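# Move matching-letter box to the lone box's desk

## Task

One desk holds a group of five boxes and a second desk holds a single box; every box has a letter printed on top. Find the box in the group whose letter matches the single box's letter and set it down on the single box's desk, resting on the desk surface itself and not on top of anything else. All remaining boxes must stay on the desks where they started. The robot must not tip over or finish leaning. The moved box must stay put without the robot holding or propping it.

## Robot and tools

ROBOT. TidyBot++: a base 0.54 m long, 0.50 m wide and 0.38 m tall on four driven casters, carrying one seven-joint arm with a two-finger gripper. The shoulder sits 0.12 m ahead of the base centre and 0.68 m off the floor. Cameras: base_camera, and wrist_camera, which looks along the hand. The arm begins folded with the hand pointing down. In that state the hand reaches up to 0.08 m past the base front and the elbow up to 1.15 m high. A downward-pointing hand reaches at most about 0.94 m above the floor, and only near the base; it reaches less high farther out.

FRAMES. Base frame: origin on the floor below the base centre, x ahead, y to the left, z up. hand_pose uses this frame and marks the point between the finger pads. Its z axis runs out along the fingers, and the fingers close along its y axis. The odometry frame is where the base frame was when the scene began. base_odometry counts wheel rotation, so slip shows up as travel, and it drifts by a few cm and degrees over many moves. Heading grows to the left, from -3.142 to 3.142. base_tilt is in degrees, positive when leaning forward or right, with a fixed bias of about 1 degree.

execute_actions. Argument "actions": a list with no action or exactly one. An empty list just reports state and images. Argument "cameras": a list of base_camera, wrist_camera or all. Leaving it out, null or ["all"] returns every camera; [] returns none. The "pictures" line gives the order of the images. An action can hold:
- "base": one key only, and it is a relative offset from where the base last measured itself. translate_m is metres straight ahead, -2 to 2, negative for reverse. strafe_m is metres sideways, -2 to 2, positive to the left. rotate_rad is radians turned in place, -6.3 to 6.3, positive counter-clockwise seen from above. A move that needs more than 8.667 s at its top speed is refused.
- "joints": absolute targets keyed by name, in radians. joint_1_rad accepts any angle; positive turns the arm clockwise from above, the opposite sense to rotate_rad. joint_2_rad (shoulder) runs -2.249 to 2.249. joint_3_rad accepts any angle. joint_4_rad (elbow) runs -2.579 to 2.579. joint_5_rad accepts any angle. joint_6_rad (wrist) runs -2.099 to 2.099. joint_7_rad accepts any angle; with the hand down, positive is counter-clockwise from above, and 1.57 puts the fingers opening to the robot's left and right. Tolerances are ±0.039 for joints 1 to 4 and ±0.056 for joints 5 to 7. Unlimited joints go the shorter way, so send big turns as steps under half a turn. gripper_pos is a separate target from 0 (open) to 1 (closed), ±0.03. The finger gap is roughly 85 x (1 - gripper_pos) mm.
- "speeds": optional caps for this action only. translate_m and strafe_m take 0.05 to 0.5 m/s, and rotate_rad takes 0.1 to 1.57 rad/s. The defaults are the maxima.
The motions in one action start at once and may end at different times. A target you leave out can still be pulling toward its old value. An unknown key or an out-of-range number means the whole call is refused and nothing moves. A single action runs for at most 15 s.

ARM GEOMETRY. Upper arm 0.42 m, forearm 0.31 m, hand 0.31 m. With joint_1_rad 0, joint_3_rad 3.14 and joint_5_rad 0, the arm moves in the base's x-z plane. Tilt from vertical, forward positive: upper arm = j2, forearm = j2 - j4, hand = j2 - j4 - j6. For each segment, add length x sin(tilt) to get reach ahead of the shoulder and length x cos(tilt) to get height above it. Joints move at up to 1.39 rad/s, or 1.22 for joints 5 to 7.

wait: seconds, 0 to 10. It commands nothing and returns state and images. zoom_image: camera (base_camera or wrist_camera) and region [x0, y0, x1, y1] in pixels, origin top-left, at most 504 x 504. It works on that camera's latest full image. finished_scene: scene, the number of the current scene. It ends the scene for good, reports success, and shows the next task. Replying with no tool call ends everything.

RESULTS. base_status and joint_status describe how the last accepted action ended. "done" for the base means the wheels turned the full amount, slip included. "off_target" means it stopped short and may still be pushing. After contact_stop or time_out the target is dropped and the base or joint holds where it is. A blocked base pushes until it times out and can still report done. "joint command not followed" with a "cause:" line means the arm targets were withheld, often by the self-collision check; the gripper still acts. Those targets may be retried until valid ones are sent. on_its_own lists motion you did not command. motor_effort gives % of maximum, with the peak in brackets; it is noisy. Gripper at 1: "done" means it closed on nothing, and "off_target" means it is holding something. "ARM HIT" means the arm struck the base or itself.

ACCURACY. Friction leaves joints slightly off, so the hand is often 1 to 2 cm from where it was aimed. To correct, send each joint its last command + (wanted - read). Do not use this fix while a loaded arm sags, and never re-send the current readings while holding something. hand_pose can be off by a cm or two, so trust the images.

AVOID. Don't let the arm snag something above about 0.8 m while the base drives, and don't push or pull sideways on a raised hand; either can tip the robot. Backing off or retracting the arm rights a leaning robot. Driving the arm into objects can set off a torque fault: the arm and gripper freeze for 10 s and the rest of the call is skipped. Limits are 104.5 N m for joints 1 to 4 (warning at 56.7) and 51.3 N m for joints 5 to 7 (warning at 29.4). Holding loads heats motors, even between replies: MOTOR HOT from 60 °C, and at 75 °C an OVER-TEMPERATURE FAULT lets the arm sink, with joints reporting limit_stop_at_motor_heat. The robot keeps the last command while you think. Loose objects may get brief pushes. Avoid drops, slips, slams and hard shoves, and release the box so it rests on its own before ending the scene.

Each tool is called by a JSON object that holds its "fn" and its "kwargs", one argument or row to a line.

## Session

{"fn": "execute_actions", "kwargs": {
  "actions": []
}}

Scene clock: 0.00 s.
base_odometry: x=+0.000 y=+0.000 heading=+0.000 (m, m, rad; odometry frame)
base_tilt: forward=-0.4 right=-0.2 (deg)
base_status: not commanded
joint_positions: joint_1_rad=-0.008 joint_2_rad=-0.376 joint_3_rad=+3.156 joint_4_rad=-2.560 joint_5_rad=-0.002 joint_6_rad=-0.838 joint_7_rad=+1.593 gripper_pos=+0.000
joint_status: not commanded
motor_effort: joint_1_rad=+0 joint_2_rad=-1 joint_3_rad=+0 joint_4_rad=+13 joint_5_rad=-1 joint_6_rad=+1 joint_7_rad=+0 (%)
hand_pose: x=+0.2591 y=+0.0016 z=+0.5833 quat_wxyz=(-0.003, +0.998, +0.008, +0.060) (m; base frame)
pictures: base_camera, wrist_camera
Images, in order (width x height): base_camera 644x364, wrist_camera 644x476.

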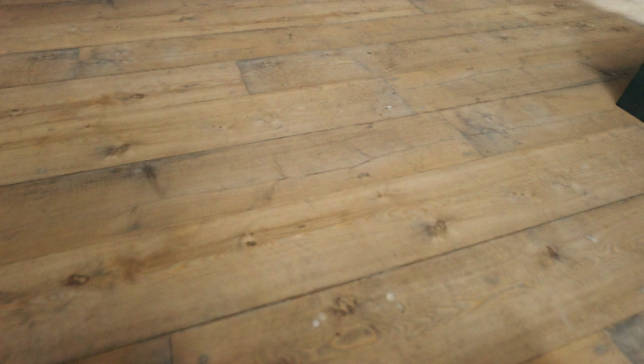

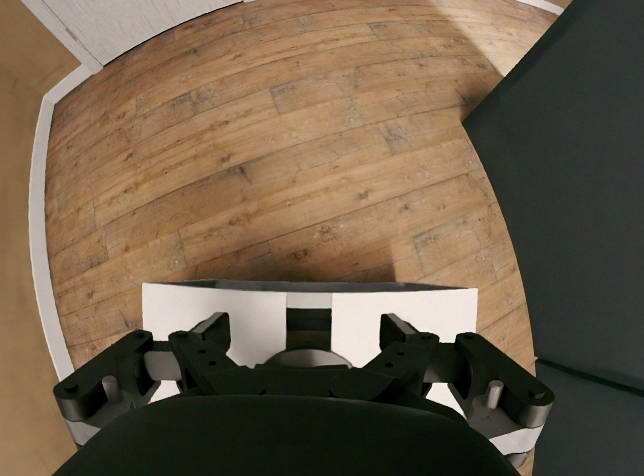

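{"fn": "execute_actions", "kwargs": {
  "actions": [
    {"joints":{"joint_2_rad":-0.5,"joint_4_rad":-1.6,"joint_6_rad":-1.0,"joint_1_rad":0.35}}
  ],
  "cameras": ["wrist_camera"]
}}

Scene clock: 8.60 s.
base_odometry: x=+0.000 y=+0.000 heading=+0.000 (m, m, rad; odometry frame)
base_tilt: forward=-0.4 right=-0.2 (deg)
base_status: not commanded
joint_positions: joint_1_rad=+0.336 joint_2_rad=-0.488 joint_3_rad=+3.156 joint_4_rad=-1.619 joint_5_rad=-0.002 joint_6_rad=-0.975 joint_7_rad=+1.593 gripper_pos=+0.000
joint_status: all done
motor_effort: joint_1_rad=+0(1) joint_2_rad=-3(6) joint_3_rad=+0(0) joint_4_rad=+19(20) joint_5_rad=+0(1) joint_6_rad=+7(7) joint_7_rad=+0(0) (%)
hand_pose: x=+0.4526 y=-0.1221 z=+1.0286 quat_wxyz=(+0.088, +0.857, -0.143, +0.487) (m; base frame)
pictures: wrist_camera
Images, in order (width x height): wrist_camera 644x476.

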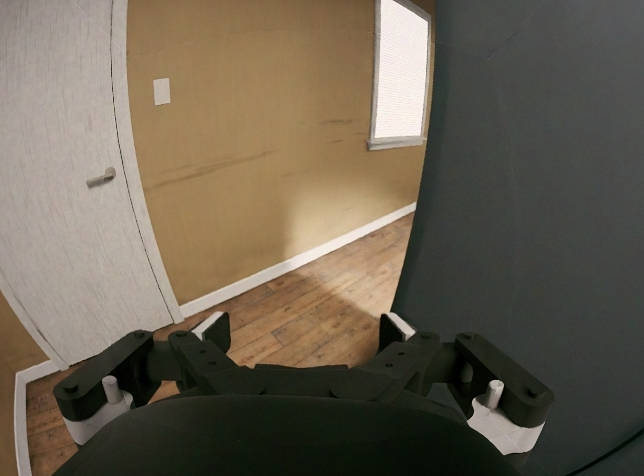

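{"fn": "execute_actions", "kwargs": {
  "actions": [
    {"joints":{"joint_1_rad":-1.7}}
  ],
  "cameras": ["wrist_camera"]
}}

{"fn": "execute_actions", "kwargs": {
  "actions": [
    {"joints":{"joint_1_rad":2.78}}
  ],
  "cameras": ["wrist_camera"]
}}

Scene clock: 17.77 s.
base_odometry: x=+0.000 y=+0.000 heading=+0.000 (m, m, rad; odometry frame)
base_tilt: forward=-0.4 right=-0.2 (deg)
base_status: not commanded
joint_positions: joint_1_rad=-1.688 joint_2_rad=-0.488 joint_3_rad=+3.156 joint_4_rad=-1.619 joint_5_rad=-0.002 joint_6_rad=-0.975 joint_7_rad=+1.593 gripper_pos=+0.000
joint_status: all done
motor_effort: joint_1_rad=+0(0) joint_2_rad=-3(3) joint_3_rad=-1(0) joint_4_rad=+19(19) joint_5_rad=-2(1) joint_6_rad=+7(7) joint_7_rad=-1(0) (%)
hand_pose: x=+0.0824 y=+0.3534 z=+1.0286 quat_wxyz=(-0.367, +0.575, +0.651, +0.332) (m; base frame)
pictures: wrist_camera
Images, in order (width x height): wrist_camera 644x476.

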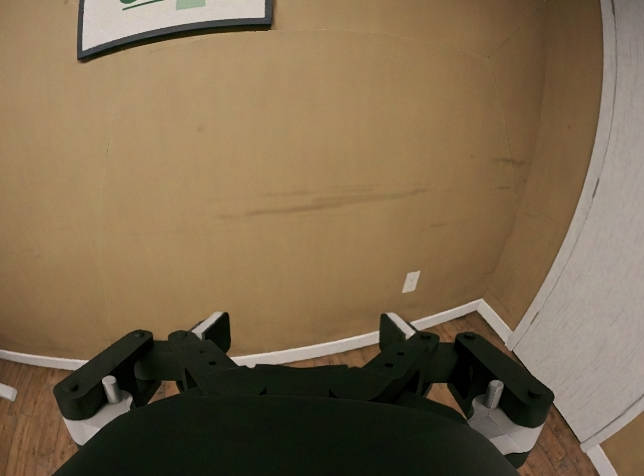

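Scene clock: 20.73 s.
base_odometry: x=+0.000 y=+0.000 heading=+0.000 (m, m, rad; odometry frame)
base_tilt: forward=-0.4 right=-0.2 (deg)
base_status: not commanded
joint_positions: joint_1_rad=-3.492 joint_2_rad=-0.488 joint_3_rad=+3.156 joint_4_rad=-1.619 joint_5_rad=-0.002 joint_6_rad=-0.975 joint_7_rad=+1.593 gripper_pos=+0.000
joint_status: all done
motor_effort: joint_1_rad=+0(0) joint_2_rad=-3(3) joint_3_rad=-1(0) joint_4_rad=+19(19) joint_5_rad=+0(0) joint_6_rad=+6(6) joint_7_rad=+0(0) (%)
hand_pose: x=-0.2165 y=-0.1169 z=+1.0286 quat_wxyz=(-0.488, -0.154, +0.855, -0.081) (m; base frame)
pictures: wrist_camera
Images, in order (width x height): wrist_camera 644x476.

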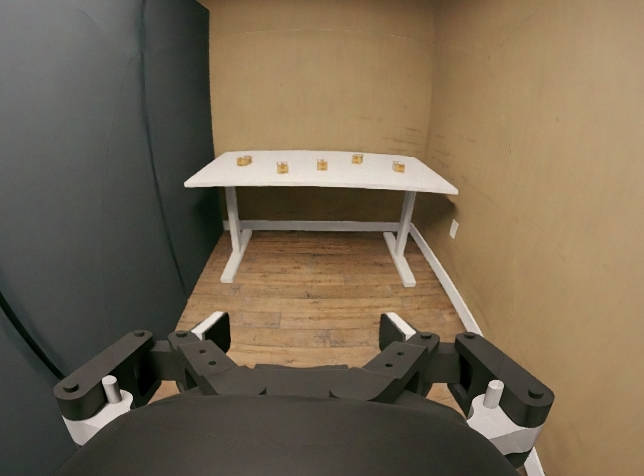

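{"fn": "execute_actions", "kwargs": {
  "actions": [
    {"base":{"rotate_rad":-1.21},"joints":{"joint_1_rad":0.0}}
  ]
}}

Scene clock: 35.00 s.
base_odometry: x=+0.000 y=+0.000 heading=-1.210 (m, m, rad; odometry frame)
base_tilt: forward=-0.4 right=-0.2 (deg)
base_status: done
joint_positions: joint_1_rad=-6.272 joint_2_rad=-0.489 joint_3_rad=+3.156 joint_4_rad=-1.619 joint_5_rad=-0.002 joint_6_rad=-0.976 joint_7_rad=+1.593 gripper_pos=+0.000
joint_status: all done
motor_effort: joint_1_rad=+0(1) joint_2_rad=-3(4) joint_3_rad=+0(0) joint_4_rad=+19(19) joint_5_rad=+0(1) joint_6_rad=+7(6) joint_7_rad=+0(0) (%)
hand_pose: x=+0.4737 y=-0.0093 z=+1.0287 quat_wxyz=(-0.008, -0.869, +0.003, -0.495) (m; base frame)
pictures: base_camera, wrist_camera
Images, in order (width x height): base_camera 644x364, wrist_camera 644x476.

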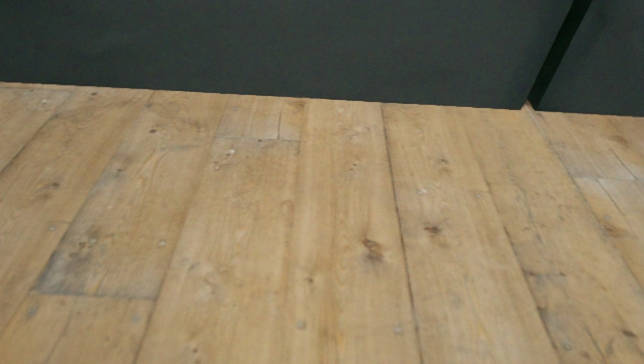

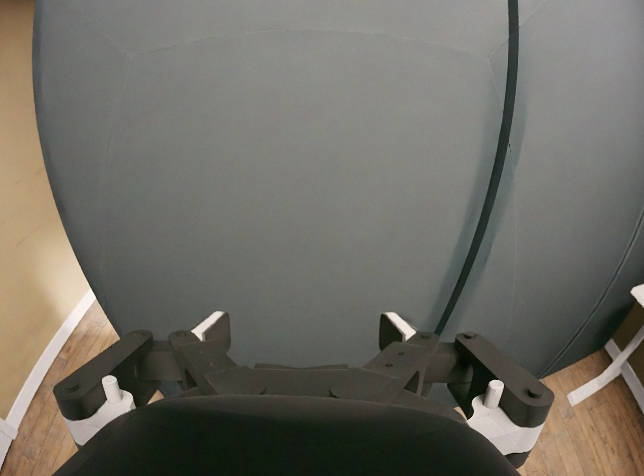

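{"fn": "execute_actions", "kwargs": {
  "actions": [
    {"base":{"rotate_rad":-0.06}}
  ],
  "cameras": ["base_camera"]
}}

{"fn": "execute_actions", "kwargs": {
  "actions": [
    {"base":{"strafe_m":0.95}}
  ]
}}

Scene clock: 41.77 s.
base_odometry: x=+0.000 y=+0.000 heading=-1.269 (m, m, rad; odometry frame)
base_tilt: forward=-0.4 right=-0.2 (deg)
base_status: done
joint_positions: joint_1_rad=-6.273 joint_2_rad=-0.489 joint_3_rad=+3.157 joint_4_rad=-1.619 joint_5_rad=-0.002 joint_6_rad=-0.976 joint_7_rad=+1.593 gripper_pos=+0.000
joint_status: not commanded
motor_effort: joint_1_rad=+0(1) joint_2_rad=-2(3) joint_3_rad=+0(1) joint_4_rad=+19(19) joint_5_rad=+0(1) joint_6_rad=+6(6) joint_7_rad=+0(0) (%)
hand_pose: x=+0.4737 y=-0.0088 z=+1.0287 quat_wxyz=(-0.007, -0.869, +0.002, -0.495) (m; base frame)
pictures: base_camera
Images, in order (width x height): base_camera 644x364.

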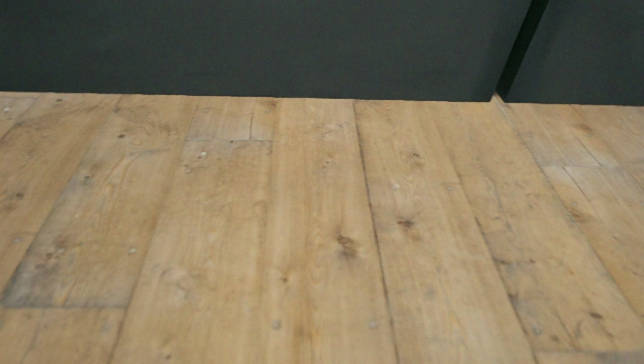

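Scene clock: 45.03 s.
base_odometry: x=+0.908 y=+0.281 heading=-1.270 (m, m, rad; odometry frame)
base_tilt: forward=-0.4 right=-0.2 (deg)
base_status: done
joint_positions: joint_1_rad=-6.274 joint_2_rad=-0.489 joint_3_rad=+3.157 joint_4_rad=-1.619 joint_5_rad=-0.002 joint_6_rad=-0.976 joint_7_rad=+1.593 gripper_pos=+0.000
joint_status: not commanded
motor_effort: joint_1_rad=+0(0) joint_2_rad=-3(3) joint_3_rad=-1(3) joint_4_rad=+19(19) joint_5_rad=-1(1) joint_6_rad=+7(7) joint_7_rad=+0(1) (%)
hand_pose: x=+0.4737 y=-0.0088 z=+1.0287 quat_wxyz=(-0.007, -0.869, +0.002, -0.495) (m; base frame)
pictures: base_camera, wrist_camera
Images, in order (width x height): base_camera 644x364, wrist_camera 644x476.

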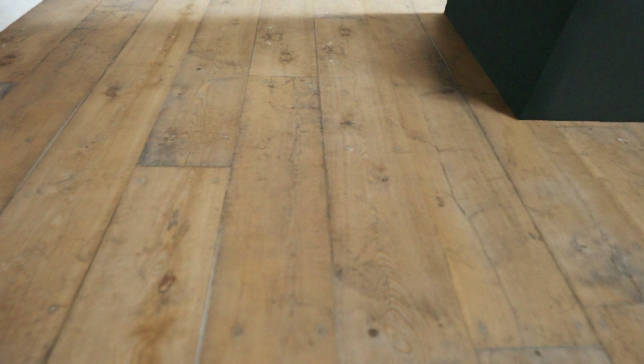

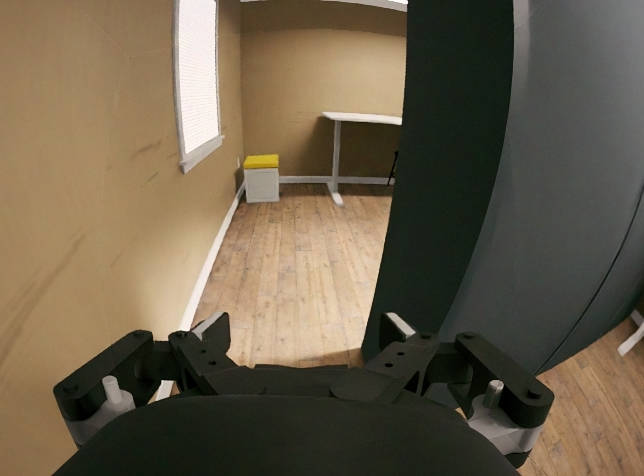

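{"fn": "execute_actions", "kwargs": {
  "actions": [
    {"base":{"strafe_m":0.12}}
  ],
  "cameras": ["base_camera"]
}}

{"fn": "execute_actions", "kwargs": {
  "actions": [
    {"base":{"translate_m":1.6}}
  ]
}}

Scene clock: 49.53 s.
base_odometry: x=+1.022 y=+0.317 heading=-1.270 (m, m, rad; odometry frame)
base_tilt: forward=-0.4 right=-0.2 (deg)
base_status: done
joint_positions: joint_1_rad=-6.274 joint_2_rad=-0.489 joint_3_rad=+3.156 joint_4_rad=-1.619 joint_5_rad=-0.002 joint_6_rad=-0.976 joint_7_rad=+1.593 gripper_pos=+0.000
joint_status: not commanded
motor_effort: joint_1_rad=+0(1) joint_2_rad=-3(3) joint_3_rad=+0(2) joint_4_rad=+19(19) joint_5_rad=-1(2) joint_6_rad=+6(7) joint_7_rad=-1(1) (%)
hand_pose: x=+0.4737 y=-0.0082 z=+1.0287 quat_wxyz=(-0.007, -0.869, +0.001, -0.495) (m; base frame)
pictures: base_camera
Images, in order (width x height): base_camera 644x364.

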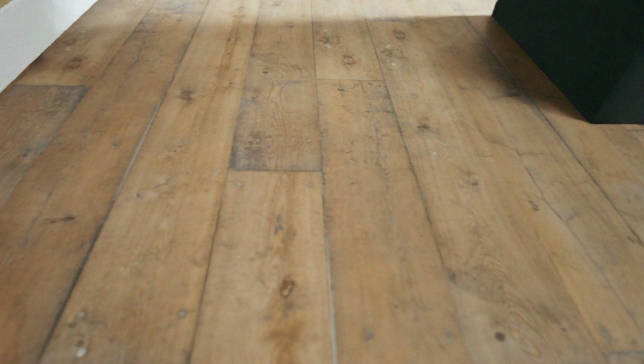

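Scene clock: 54.10 s.
base_odometry: x=+1.497 y=-1.211 heading=-1.270 (m, m, rad; odometry frame)
base_tilt: forward=-0.4 right=-0.2 (deg)
base_status: done
joint_positions: joint_1_rad=-6.274 joint_2_rad=-0.496 joint_3_rad=+3.156 joint_4_rad=-1.619 joint_5_rad=-0.002 joint_6_rad=-0.979 joint_7_rad=+1.593 gripper_pos=+0.000
joint_status: not commanded
motor_effort: joint_1_rad=+0(0) joint_2_rad=-2(6) joint_3_rad=-1(0) joint_4_rad=+19(19) joint_5_rad=+0(1) joint_6_rad=+7(7) joint_7_rad=+0(0) (%)
hand_pose: x=+0.4705 y=-0.0082 z=+1.0307 quat_wxyz=(-0.007, -0.868, +0.001, -0.497) (m; base frame)
pictures: base_camera, wrist_camera
Images, in order (width x height): base_camera 644x364, wrist_camera 644x476.

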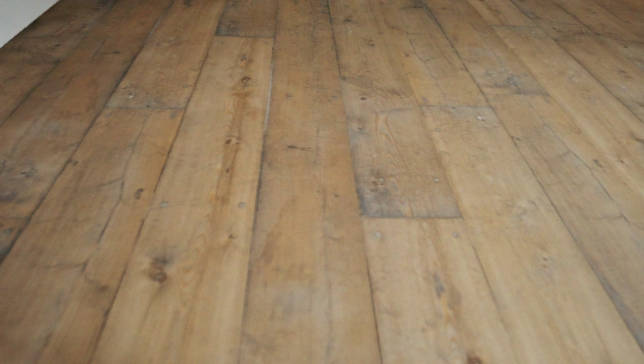

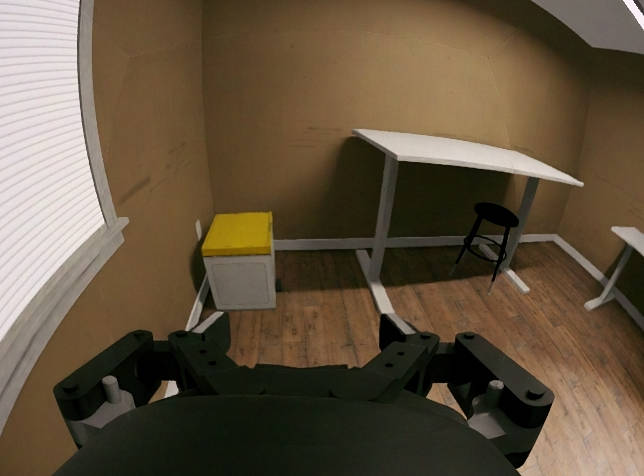

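{"fn": "execute_actions", "kwargs": {
  "actions": [
    {"joints":{"joint_1_rad":1.1,"joint_6_rad":-0.8}}
  ],
  "cameras": ["wrist_camera"]
}}

Scene clock: 59.63 s.
base_odometry: x=+1.497 y=-1.211 heading=-1.270 (m, m, rad; odometry frame)
base_tilt: forward=-0.4 right=-0.2 (deg)
base_status: not commanded
joint_positions: joint_1_rad=-5.195 joint_2_rad=-0.496 joint_3_rad=+3.156 joint_4_rad=-1.619 joint_5_rad=-0.002 joint_6_rad=-0.825 joint_7_rad=+1.593 gripper_pos=+0.000
joint_status: all done
motor_effort: joint_1_rad=+0(0) joint_2_rad=-3(3) joint_3_rad=-1(0) joint_4_rad=+19(19) joint_5_rad=+0(2) joint_6_rad=+8(8) joint_7_rad=+0(1) (%)
hand_pose: x=+0.2870 y=-0.3326 z=+1.0738 quat_wxyz=(-0.296, -0.709, +0.426, -0.478) (m; base frame)
pictures: wrist_camera
Images, in order (width x height): wrist_camera 644x476.

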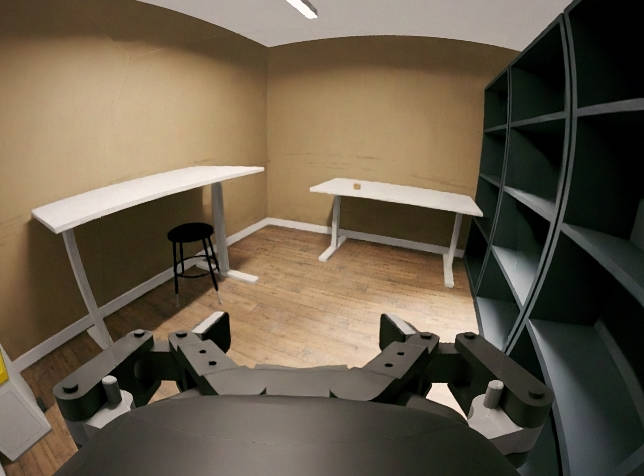

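{"fn": "execute_actions", "kwargs": {
  "actions": [
    {"base":{"translate_m":0.9}}
  ],
  "cameras": []
}}

{"fn": "execute_actions", "kwargs": {
  "actions": [
    {"base":{"rotate_rad":-1.57},"joints":{"joint_1_rad":0.0},"speeds":{"rotate_rad":1.2}}
  ]
}}

Scene clock: 74.70 s.
base_odometry: x=+1.764 y=-2.071 heading=-1.270 (m, m, rad; odometry frame)
base_tilt: forward=-0.4 right=-0.2 (deg)
base_status: done
joint_positions: joint_1_rad=-5.194 joint_2_rad=-0.496 joint_3_rad=+3.156 joint_4_rad=-1.619 joint_5_rad=-0.002 joint_6_rad=-0.824 joint_7_rad=+1.593 gripper_pos=+0.000
joint_status: not commanded
motor_effort: joint_1_rad=+0(0) joint_2_rad=-2(4) joint_3_rad=-1(1) joint_4_rad=+19(20) joint_5_rad=-1(1) joint_6_rad=+7(7) joint_7_rad=+0(0) (%)
hand_pose: x=+0.2867 y=-0.3328 z=+1.0740 quat_wxyz=(-0.297, -0.708, +0.426, -0.478) (m; base frame)
pictures: none
No camera images: the call's "cameras" was empty. Leave "cameras" out to get every camera's image.

Scene clock: 77.07 s.
base_odometry: x=+1.764 y=-2.071 heading=-2.839 (m, m, rad; odometry frame)
base_tilt: forward=-0.4 right=-0.2 (deg)
base_status: done
joint_positions: joint_1_rad=-6.269 joint_2_rad=-0.496 joint_3_rad=+3.156 joint_4_rad=-1.619 joint_5_rad=-0.002 joint_6_rad=-0.824 joint_7_rad=+1.593 gripper_pos=+0.000
joint_status: all done
motor_effort: joint_1_rad=+0(0) joint_2_rad=-3(3) joint_3_rad=+0(1) joint_4_rad=+19(20) joint_5_rad=+0(1) joint_6_rad=+7(8) joint_7_rad=+0(0) (%)
hand_pose: x=+0.4915 y=-0.0107 z=+1.0740 quat_wxyz=(-0.010, -0.827, +0.004, -0.563) (m; base frame)
pictures: base_camera, wrist_camera
Images, in order (width x height): base_camera 644x364, wrist_camera 644x476.

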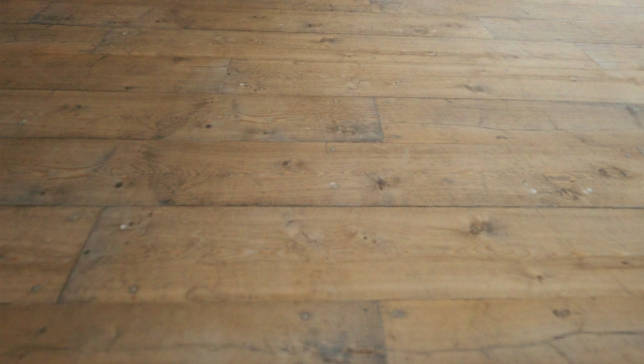

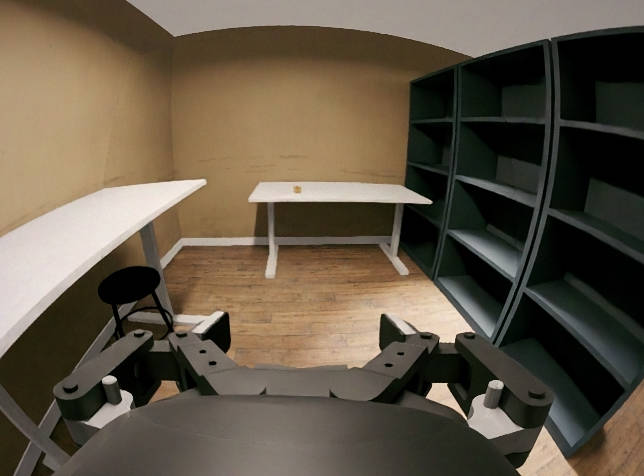

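{"fn": "execute_actions", "kwargs": {
  "actions": [
    {"base":{"translate_m":1.45},"joints":{"joint_2_rad":-0.2,"joint_4_rad":-1.0,"joint_6_rad":-1.45}}
  ]
}}

Scene clock: 85.30 s.
base_odometry: x=+0.379 y=-2.502 heading=-2.840 (m, m, rad; odometry frame)
base_tilt: forward=-0.4 right=-0.2 (deg)
base_status: done
joint_positions: joint_1_rad=-6.269 joint_2_rad=-0.199 joint_3_rad=+3.156 joint_4_rad=-1.023 joint_5_rad=-0.002 joint_6_rad=-1.427 joint_7_rad=+1.593 gripper_pos=+0.000
joint_status: all done
motor_effort: joint_1_rad=+0(0) joint_2_rad=-10(12) joint_3_rad=-1(0) joint_4_rad=+16(20) joint_5_rad=+0(1) joint_6_rad=+6(7) joint_7_rad=-1(1) (%)
hand_pose: x=+0.5088 y=-0.0101 z=+1.1120 quat_wxyz=(-0.009, -0.902, +0.003, -0.431) (m; base frame)
pictures: base_camera, wrist_camera
Images, in order (width x height): base_camera 644x364, wrist_camera 644x476.

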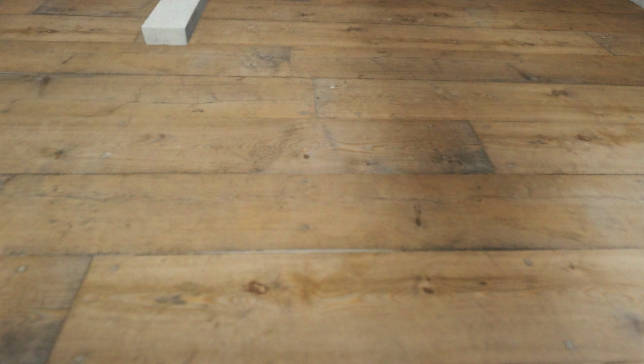

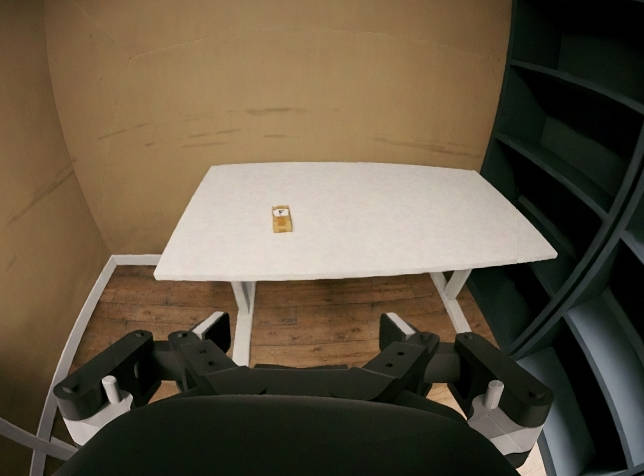

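{"fn": "zoom_image", "kwargs": {
  "camera": "wrist_camera",
  "region": [255, 195, 311, 243]
}}

Region (255, 195, 311, 243) of wrist_camera's 644x476 image, scaled by 9.000; it fills the top 432 rows of this view, and the rest is white.

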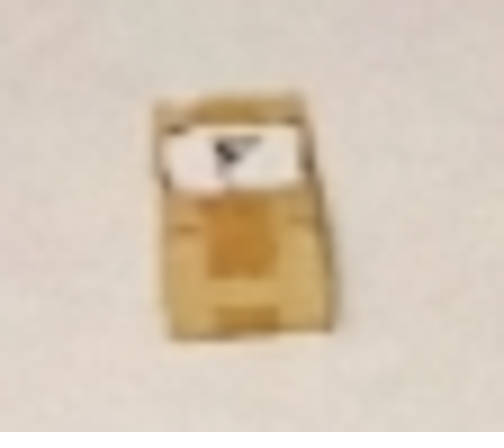

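{"fn": "execute_actions", "kwargs": {
  "actions": [
    {"base":{"translate_m":0.4},"joints":{"joint_6_rad":-1.65}}
  ]
}}

{"fn": "zoom_image", "kwargs": {
  "camera": "wrist_camera",
  "region": [200, 130, 340, 270]
}}

Scene clock: 91.43 s.
base_odometry: x=-0.003 y=-2.620 heading=-2.840 (m, m, rad; odometry frame)
base_tilt: forward=-0.4 right=-0.2 (deg)
base_status: done
joint_positions: joint_1_rad=-6.269 joint_2_rad=-0.192 joint_3_rad=+3.156 joint_4_rad=-1.017 joint_5_rad=-0.002 joint_6_rad=-1.646 joint_7_rad=+1.593 gripper_pos=+0.000
joint_status: all done
motor_effort: joint_1_rad=+0(0) joint_2_rad=-9(13) joint_3_rad=-1(0) joint_4_rad=+15(16) joint_5_rad=-1(0) joint_6_rad=+4(7) joint_7_rad=+0(0) (%)
hand_pose: x=+0.4629 y=-0.0086 z=+1.0641 quat_wxyz=(-0.006, -0.944, +0.002, -0.329) (m; base frame)
pictures: base_camera, wrist_camera
Images, in order (width x height): base_camera 644x364, wrist_camera 644x476.

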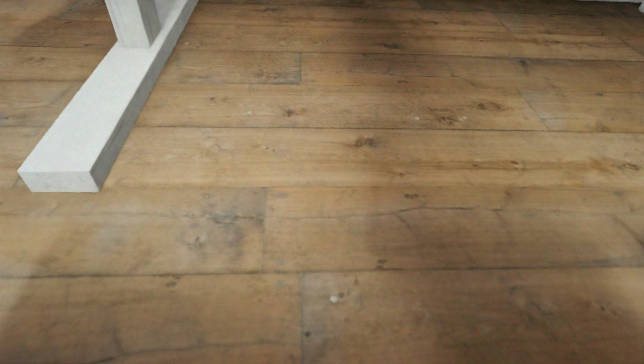

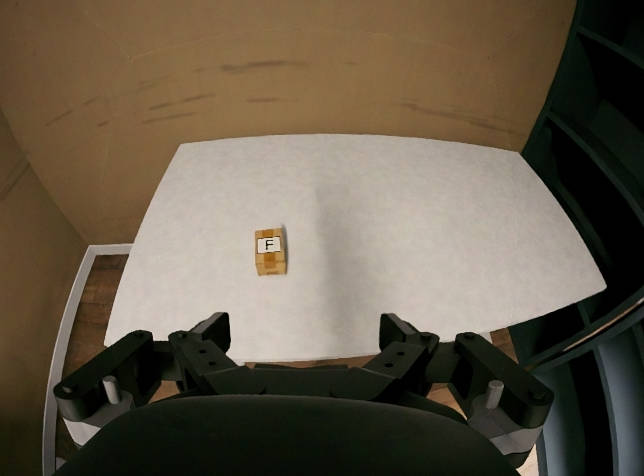

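Region (200, 130, 340, 270) of wrist_camera's 644x476 image, scaled by 3.600.

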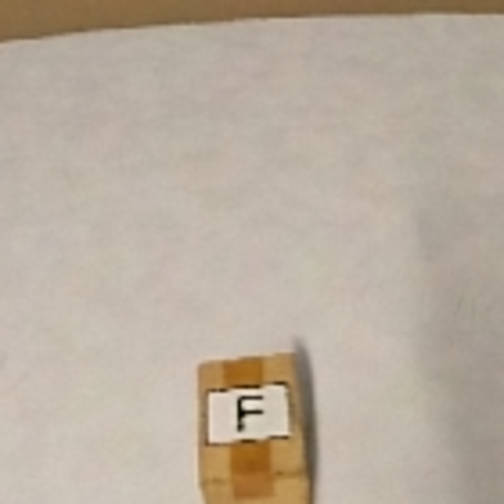

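{"fn": "execute_actions", "kwargs": {
  "actions": [
    {"base":{"translate_m":-1.85},"joints":{"joint_1_rad":1.57,"joint_2_rad":-0.5,"joint_4_rad":-1.6,"joint_6_rad":-1.05}}
  ]
}}

Scene clock: 105.00 s.
base_odometry: x=+1.763 y=-2.071 heading=-2.840 (m, m, rad; odometry frame)
base_tilt: forward=-0.4 right=-0.2 (deg)
base_status: done
joint_positions: joint_1_rad=-4.724 joint_2_rad=-0.484 joint_3_rad=+3.156 joint_4_rad=-1.576 joint_5_rad=-0.002 joint_6_rad=-1.074 joint_7_rad=+1.593 gripper_pos=+0.000
joint_status: all done
motor_effort: joint_1_rad=+0(1) joint_2_rad=-2(14) joint_3_rad=+0(2) joint_4_rad=+18(18) joint_5_rad=-1(1) joint_6_rad=+6(6) joint_7_rad=-1(0) (%)
hand_pose: x=+0.1184 y=-0.3412 z=+1.0244 quat_wxyz=(-0.332, -0.631, +0.619, -0.330) (m; base frame)
pictures: base_camera, wrist_camera
Images, in order (width x height): base_camera 644x364, wrist_camera 644x476.

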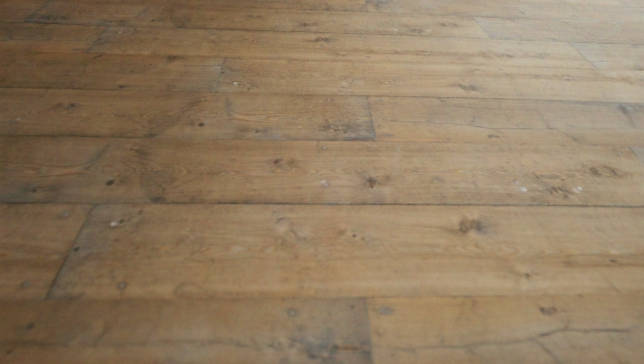

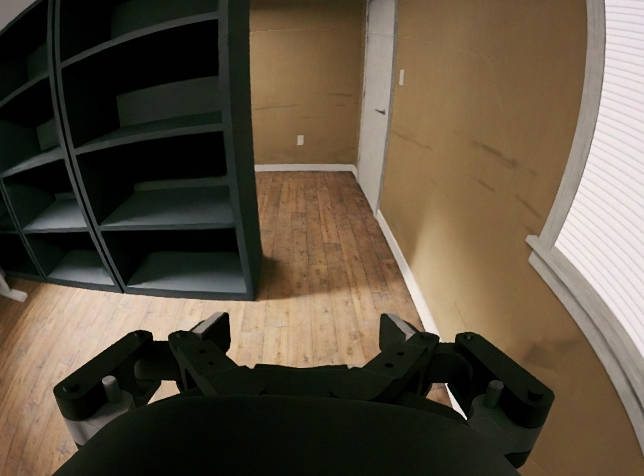

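{"fn": "execute_actions", "kwargs": {
  "actions": [
    {"base":{"strafe_m":-1.2}}
  ]
}}

Scene clock: 111.33 s.
base_odometry: x=+1.407 y=-0.924 heading=-2.841 (m, m, rad; odometry frame)
base_tilt: forward=-0.4 right=-0.2 (deg)
base_status: done
joint_positions: joint_1_rad=-4.724 joint_2_rad=-0.496 joint_3_rad=+3.156 joint_4_rad=-1.579 joint_5_rad=-0.002 joint_6_rad=-1.071 joint_7_rad=+1.593 gripper_pos=+0.000
joint_status: not commanded
motor_effort: joint_1_rad=+0(0) joint_2_rad=-2(5) joint_3_rad=-1(1) joint_4_rad=+18(19) joint_5_rad=-1(1) joint_6_rad=+6(7) joint_7_rad=+0(0) (%)
hand_pose: x=+0.1184 y=-0.3375 z=+1.0276 quat_wxyz=(-0.336, -0.628, +0.617, -0.334) (m; base frame)
pictures: base_camera, wrist_camera
Images, in order (width x height): base_camera 644x364, wrist_camera 644x476.

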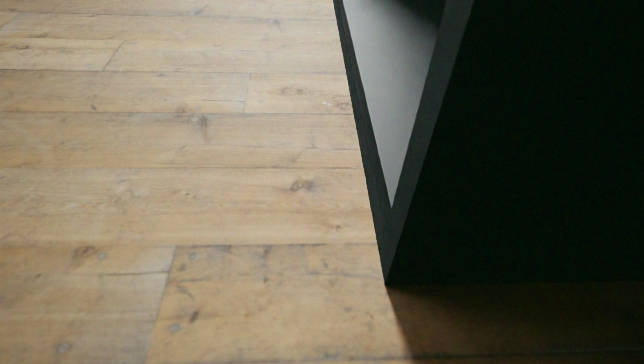

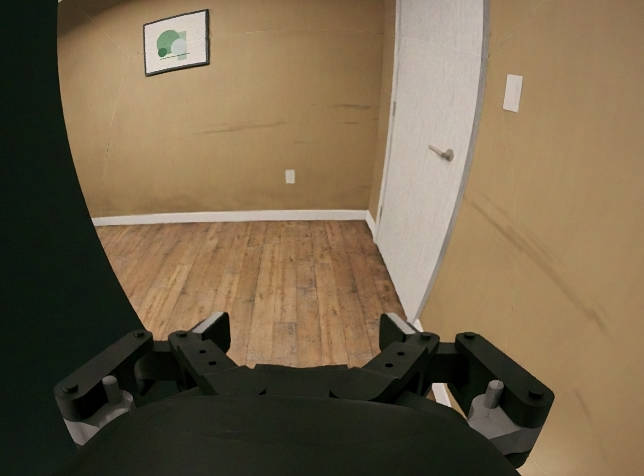

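{"fn": "execute_actions", "kwargs": {
  "actions": [
    {"base":{"strafe_m":-1.3}}
  ]
}}

{"fn": "execute_actions", "kwargs": {
  "actions": [
    {"base":{"translate_m":1.5},"joints":{"joint_1_rad":0.0}}
  ]
}}

Scene clock: 118.60 s.
base_odometry: x=+1.022 y=+0.317 heading=-2.841 (m, m, rad; odometry frame)
base_tilt: forward=-0.4 right=-0.2 (deg)
base_status: done
joint_positions: joint_1_rad=-4.724 joint_2_rad=-0.498 joint_3_rad=+3.156 joint_4_rad=-1.581 joint_5_rad=-0.002 joint_6_rad=-1.070 joint_7_rad=+1.593 gripper_pos=+0.000
joint_status: not commanded
motor_effort: joint_1_rad=+1(0) joint_2_rad=-2(5) joint_3_rad=-1(0) joint_4_rad=+19(19) joint_5_rad=+0(0) joint_6_rad=+7(7) joint_7_rad=+0(0) (%)
hand_pose: x=+0.1184 y=-0.3370 z=+1.0278 quat_wxyz=(-0.337, -0.628, +0.617, -0.334) (m; base frame)
pictures: base_camera, wrist_camera
Images, in order (width x height): base_camera 644x364, wrist_camera 644x476.

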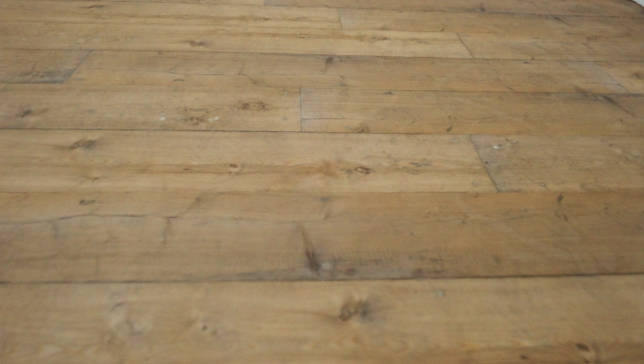

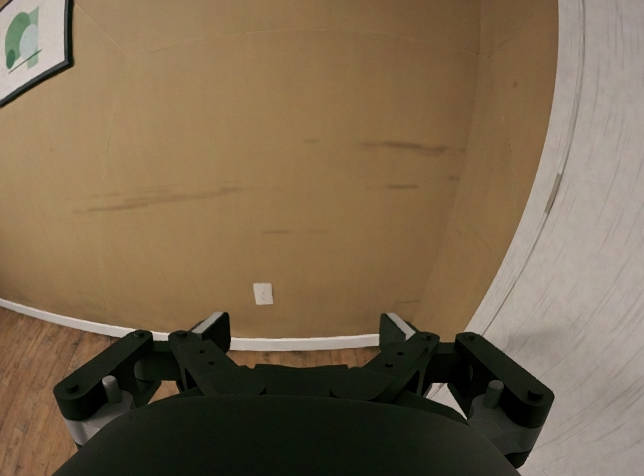

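Scene clock: 122.97 s.
base_odometry: x=-0.411 y=-0.127 heading=-2.841 (m, m, rad; odometry frame)
base_tilt: forward=-0.4 right=-0.2 (deg)
base_status: done
joint_positions: joint_1_rad=-6.271 joint_2_rad=-0.496 joint_3_rad=+3.156 joint_4_rad=-1.581 joint_5_rad=-0.002 joint_6_rad=-1.069 joint_7_rad=+1.593 gripper_pos=+0.000
joint_status: all done
motor_effort: joint_1_rad=+0(1) joint_2_rad=-2(5) joint_3_rad=-1(3) joint_4_rad=+19(19) joint_5_rad=+0(1) joint_6_rad=+6(7) joint_7_rad=+0(0) (%)
hand_pose: x=+0.4566 y=-0.0086 z=+1.0270 quat_wxyz=(-0.007, -0.881, +0.002, -0.474) (m; base frame)
pictures: base_camera, wrist_camera
Images, in order (width x height): base_camera 644x364, wrist_camera 644x476.

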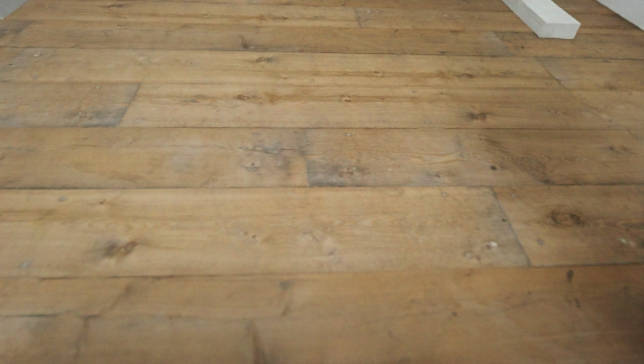

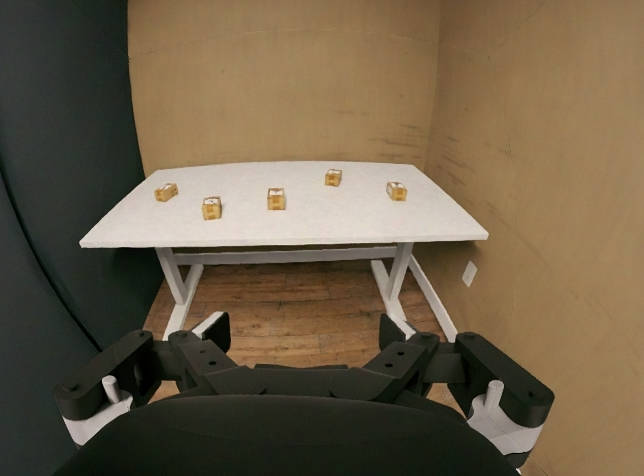

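{"fn": "execute_actions", "kwargs": {
  "actions": [
    {"base":{"translate_m":0.4},"joints":{"joint_2_rad":-0.2,"joint_4_rad":-1.0,"joint_6_rad":-1.65}}
  ]
}}

{"fn": "zoom_image", "kwargs": {
  "camera": "wrist_camera",
  "region": [60, 130, 330, 290]
}}

{"fn": "zoom_image", "kwargs": {
  "camera": "wrist_camera",
  "region": [300, 130, 570, 290]
}}

Scene clock: 127.73 s.
base_odometry: x=-0.793 y=-0.245 heading=-2.841 (m, m, rad; odometry frame)
base_tilt: forward=-0.4 right=-0.2 (deg)
base_status: done
joint_positions: joint_1_rad=-6.271 joint_2_rad=-0.195 joint_3_rad=+3.156 joint_4_rad=-1.024 joint_5_rad=-0.002 joint_6_rad=-1.625 joint_7_rad=+1.593 gripper_pos=+0.000
joint_status: all done
motor_effort: joint_1_rad=+0(0) joint_2_rad=-9(13) joint_3_rad=-1(1) joint_4_rad=+15(19) joint_5_rad=-1(0) joint_6_rad=+5(7) joint_7_rad=-1(0) (%)
hand_pose: x=+0.4669 y=-0.0080 z=+1.0664 quat_wxyz=(-0.006, -0.941, +0.001, -0.337) (m; base frame)
pictures: base_camera, wrist_camera
Images, in order (width x height): base_camera 644x364, wrist_camera 644x476.

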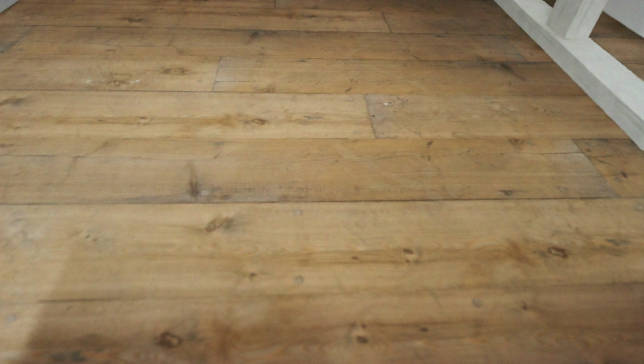

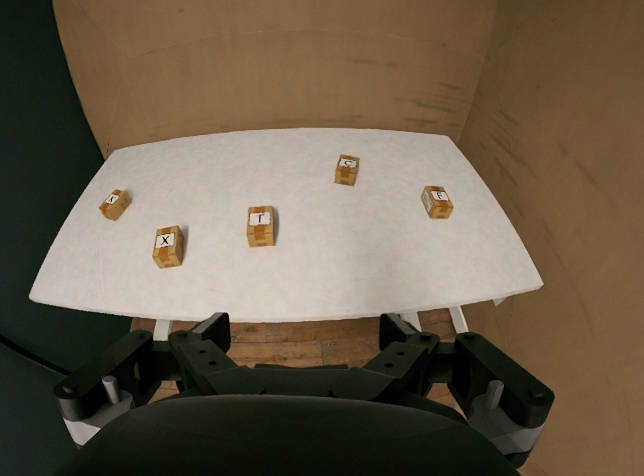

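Region (60, 130, 330, 290) of wrist_camera's 644x476 image, scaled by 1.867; it fills the top 299 rows of this view, and the rest is white.

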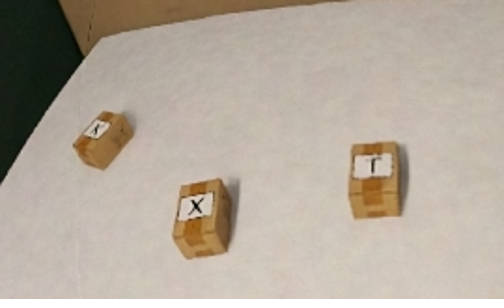

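Region (300, 130, 570, 290) of wrist_camera's 644x476 image, scaled by 1.867; it fills the top 299 rows of this view, and the rest is white.

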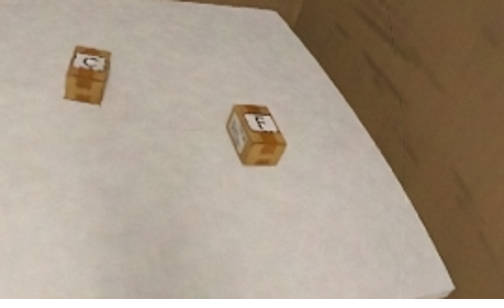

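{"fn": "execute_actions", "kwargs": {
  "actions": [
    {"base":{"strafe_m":-0.33},"joints":{"joint_2_rad":0.0,"joint_4_rad":-1.05}}
  ]
}}

Scene clock: 137.30 s.
base_odometry: x=-0.891 y=+0.070 heading=-2.840 (m, m, rad; odometry frame)
base_tilt: forward=-0.4 right=-0.2 (deg)
base_status: done
joint_positions: joint_1_rad=-6.274 joint_2_rad=+0.006 joint_3_rad=+3.156 joint_4_rad=-1.036 joint_5_rad=-0.002 joint_6_rad=-1.626 joint_7_rad=+1.593 gripper_pos=+0.000
joint_status: all done
motor_effort: joint_1_rad=+0(2) joint_2_rad=-18(22) joint_3_rad=-1(2) joint_4_rad=+16(17) joint_5_rad=-1(1) joint_6_rad=+3(5) joint_7_rad=+0(0) (%)
hand_pose: x=+0.5351 y=-0.0080 z=+0.9839 quat_wxyz=(-0.005, -0.972, +0.000, -0.234) (m; base frame)
pictures: base_camera, wrist_camera
Images, in order (width x height): base_camera 644x364, wrist_camera 644x476.

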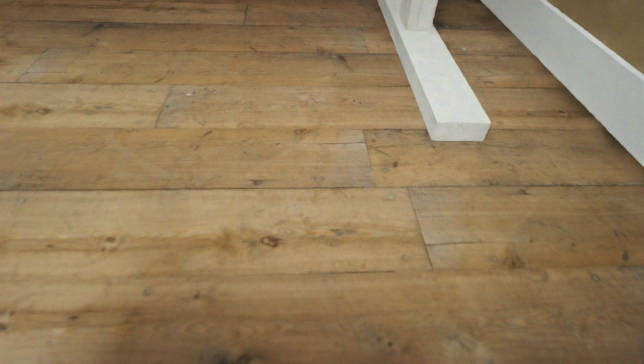

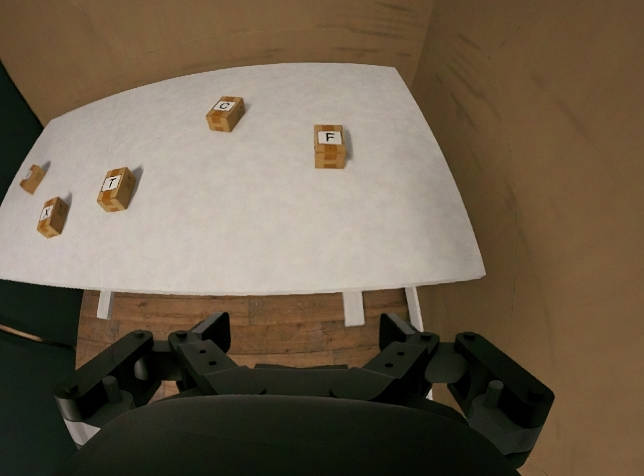

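{"fn": "execute_actions", "kwargs": {
  "actions": [
    {"base":{"translate_m":0.27},"joints":{"joint_1_rad":0.07,"joint_2_rad":0.12,"joint_4_rad":-1.1},"speeds":{"translate_m":0.3}}
  ]
}}

Scene clock: 143.57 s.
base_odometry: x=-1.149 y=-0.010 heading=-2.841 (m, m, rad; odometry frame)
base_tilt: forward=-0.4 right=-0.2 (deg)
base_status: done
joint_positions: joint_1_rad=-6.222 joint_2_rad=+0.123 joint_3_rad=+3.156 joint_4_rad=-1.081 joint_5_rad=-0.002 joint_6_rad=-1.628 joint_7_rad=+1.593 gripper_pos=+0.000
joint_status: all done
motor_effort: joint_1_rad=+0(2) joint_2_rad=-23(27) joint_3_rad=-1(2) joint_4_rad=+16(18) joint_5_rad=+0(1) joint_6_rad=+2(4) joint_7_rad=+0(0) (%)
hand_pose: x=+0.5581 y=-0.0308 z=+0.9155 quat_wxyz=(-0.007, -0.988, +0.026, -0.154) (m; base frame)
pictures: base_camera, wrist_camera
Images, in order (width x height): base_camera 644x364, wrist_camera 644x476.

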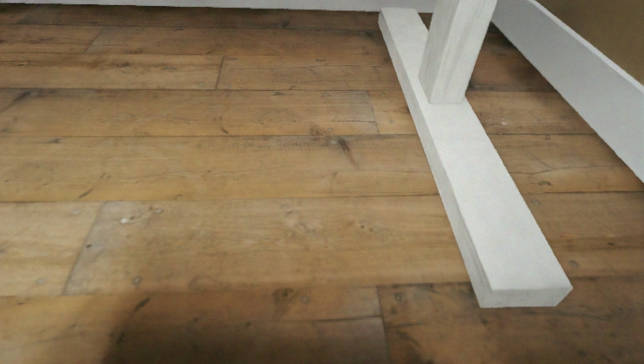

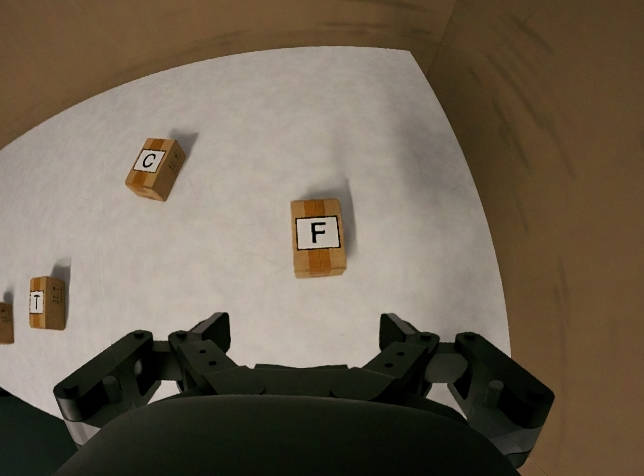

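{"fn": "execute_actions", "kwargs": {
  "actions": [
    {"joints":{"joint_1_rad":0.105,"joint_2_rad":0.385,"joint_6_rad":-1.4}}
  ],
  "cameras": ["wrist_camera"]
}}

Scene clock: 150.27 s.
base_odometry: x=-1.149 y=-0.010 heading=-2.841 (m, m, rad; odometry frame)
base_tilt: forward=-0.4 right=-0.2 (deg)
base_status: not commanded
joint_positions: joint_1_rad=-6.192 joint_2_rad=+0.391 joint_3_rad=+3.156 joint_4_rad=-1.085 joint_5_rad=-0.002 joint_6_rad=-1.422 joint_7_rad=+1.593 gripper_pos=+0.000
joint_status: all done
motor_effort: joint_1_rad=+0(1) joint_2_rad=-33(38) joint_3_rad=-1(1) joint_4_rad=+17(18) joint_5_rad=+0(1) joint_6_rad=+2(2) joint_7_rad=-1(1) (%)
hand_pose: x=+0.6649 y=-0.0548 z=+0.7984 quat_wxyz=(-0.010, -0.992, +0.040, -0.121) (m; base frame)
pictures: wrist_camera
Images, in order (width x height): wrist_camera 644x476.

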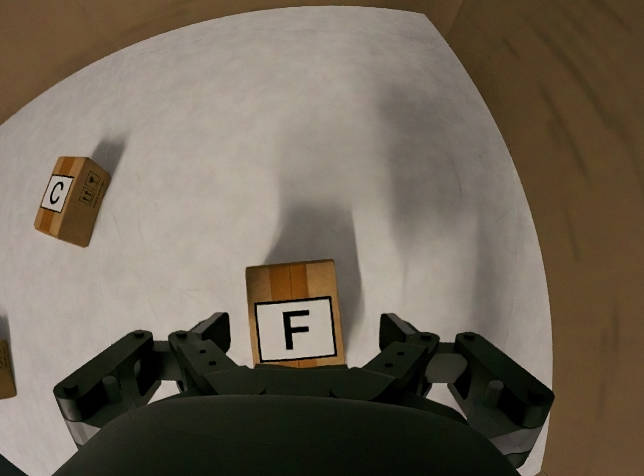

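{"fn": "execute_actions", "kwargs": {
  "actions": [
    {"joints":{"joint_2_rad":0.44,"joint_4_rad":-1.16}}
  ],
  "cameras": ["wrist_camera"]
}}

Scene clock: 155.57 s.
base_odometry: x=-1.149 y=-0.010 heading=-2.841 (m, m, rad; odometry frame)
base_tilt: forward=-0.4 right=-0.2 (deg)
base_status: not commanded
joint_positions: joint_1_rad=-6.192 joint_2_rad=+0.438 joint_3_rad=+3.156 joint_4_rad=-1.142 joint_5_rad=-0.002 joint_6_rad=-1.422 joint_7_rad=+1.593 gripper_pos=+0.000
joint_status: all done
motor_effort: joint_1_rad=+0(0) joint_2_rad=-35(37) joint_3_rad=-1(1) joint_4_rad=+17(18) joint_5_rad=+0(1) joint_6_rad=+1(1) joint_7_rad=+0(0) (%)
hand_pose: x=+0.6525 y=-0.0536 z=+0.7516 quat_wxyz=(-0.007, -0.997, +0.041, -0.069) (m; base frame)
pictures: wrist_camera
Images, in order (width x height): wrist_camera 644x476.

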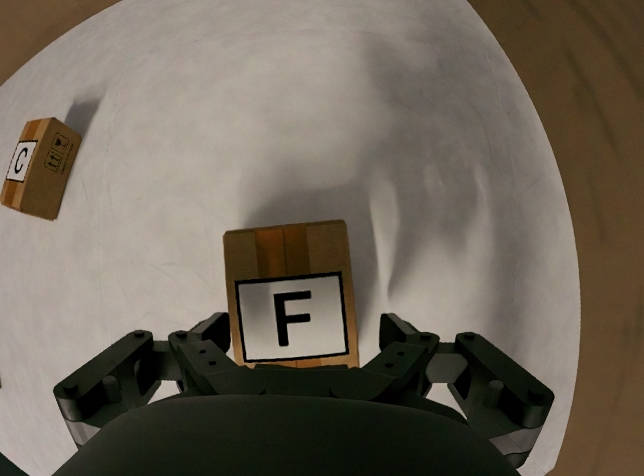

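{"fn": "execute_actions", "kwargs": {
  "actions": [
    {"joints":{"joint_1_rad":0.06,"joint_7_rad":1.66}}
  ],
  "cameras": ["wrist_camera"]
}}

Scene clock: 159.80 s.
base_odometry: x=-1.149 y=-0.010 heading=-2.841 (m, m, rad; odometry frame)
base_tilt: forward=-0.4 right=-0.2 (deg)
base_status: not commanded
joint_positions: joint_1_rad=-6.219 joint_2_rad=+0.438 joint_3_rad=+3.156 joint_4_rad=-1.142 joint_5_rad=-0.002 joint_6_rad=-1.422 joint_7_rad=+1.625 gripper_pos=+0.000
joint_status: all done
motor_effort: joint_1_rad=+0(2) joint_2_rad=-34(34) joint_3_rad=-1(2) joint_4_rad=+17(17) joint_5_rad=-1(1) joint_6_rad=+1(1) joint_7_rad=-1(0) (%)
hand_pose: x=+0.6538 y=-0.0392 z=+0.7516 quat_wxyz=(-0.007, -0.997, +0.012, -0.069) (m; base frame)
pictures: wrist_camera
Images, in order (width x height): wrist_camera 644x476.

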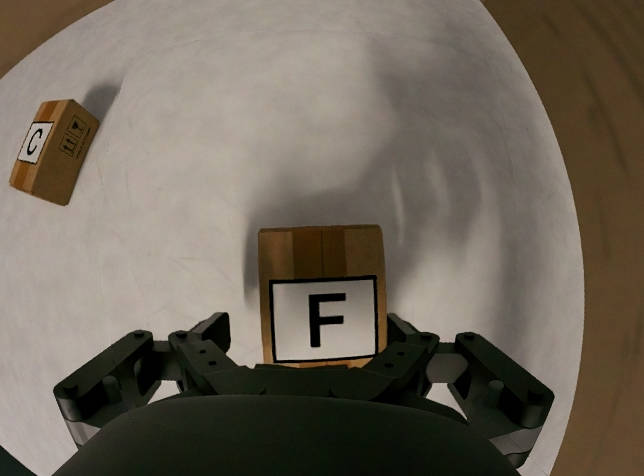

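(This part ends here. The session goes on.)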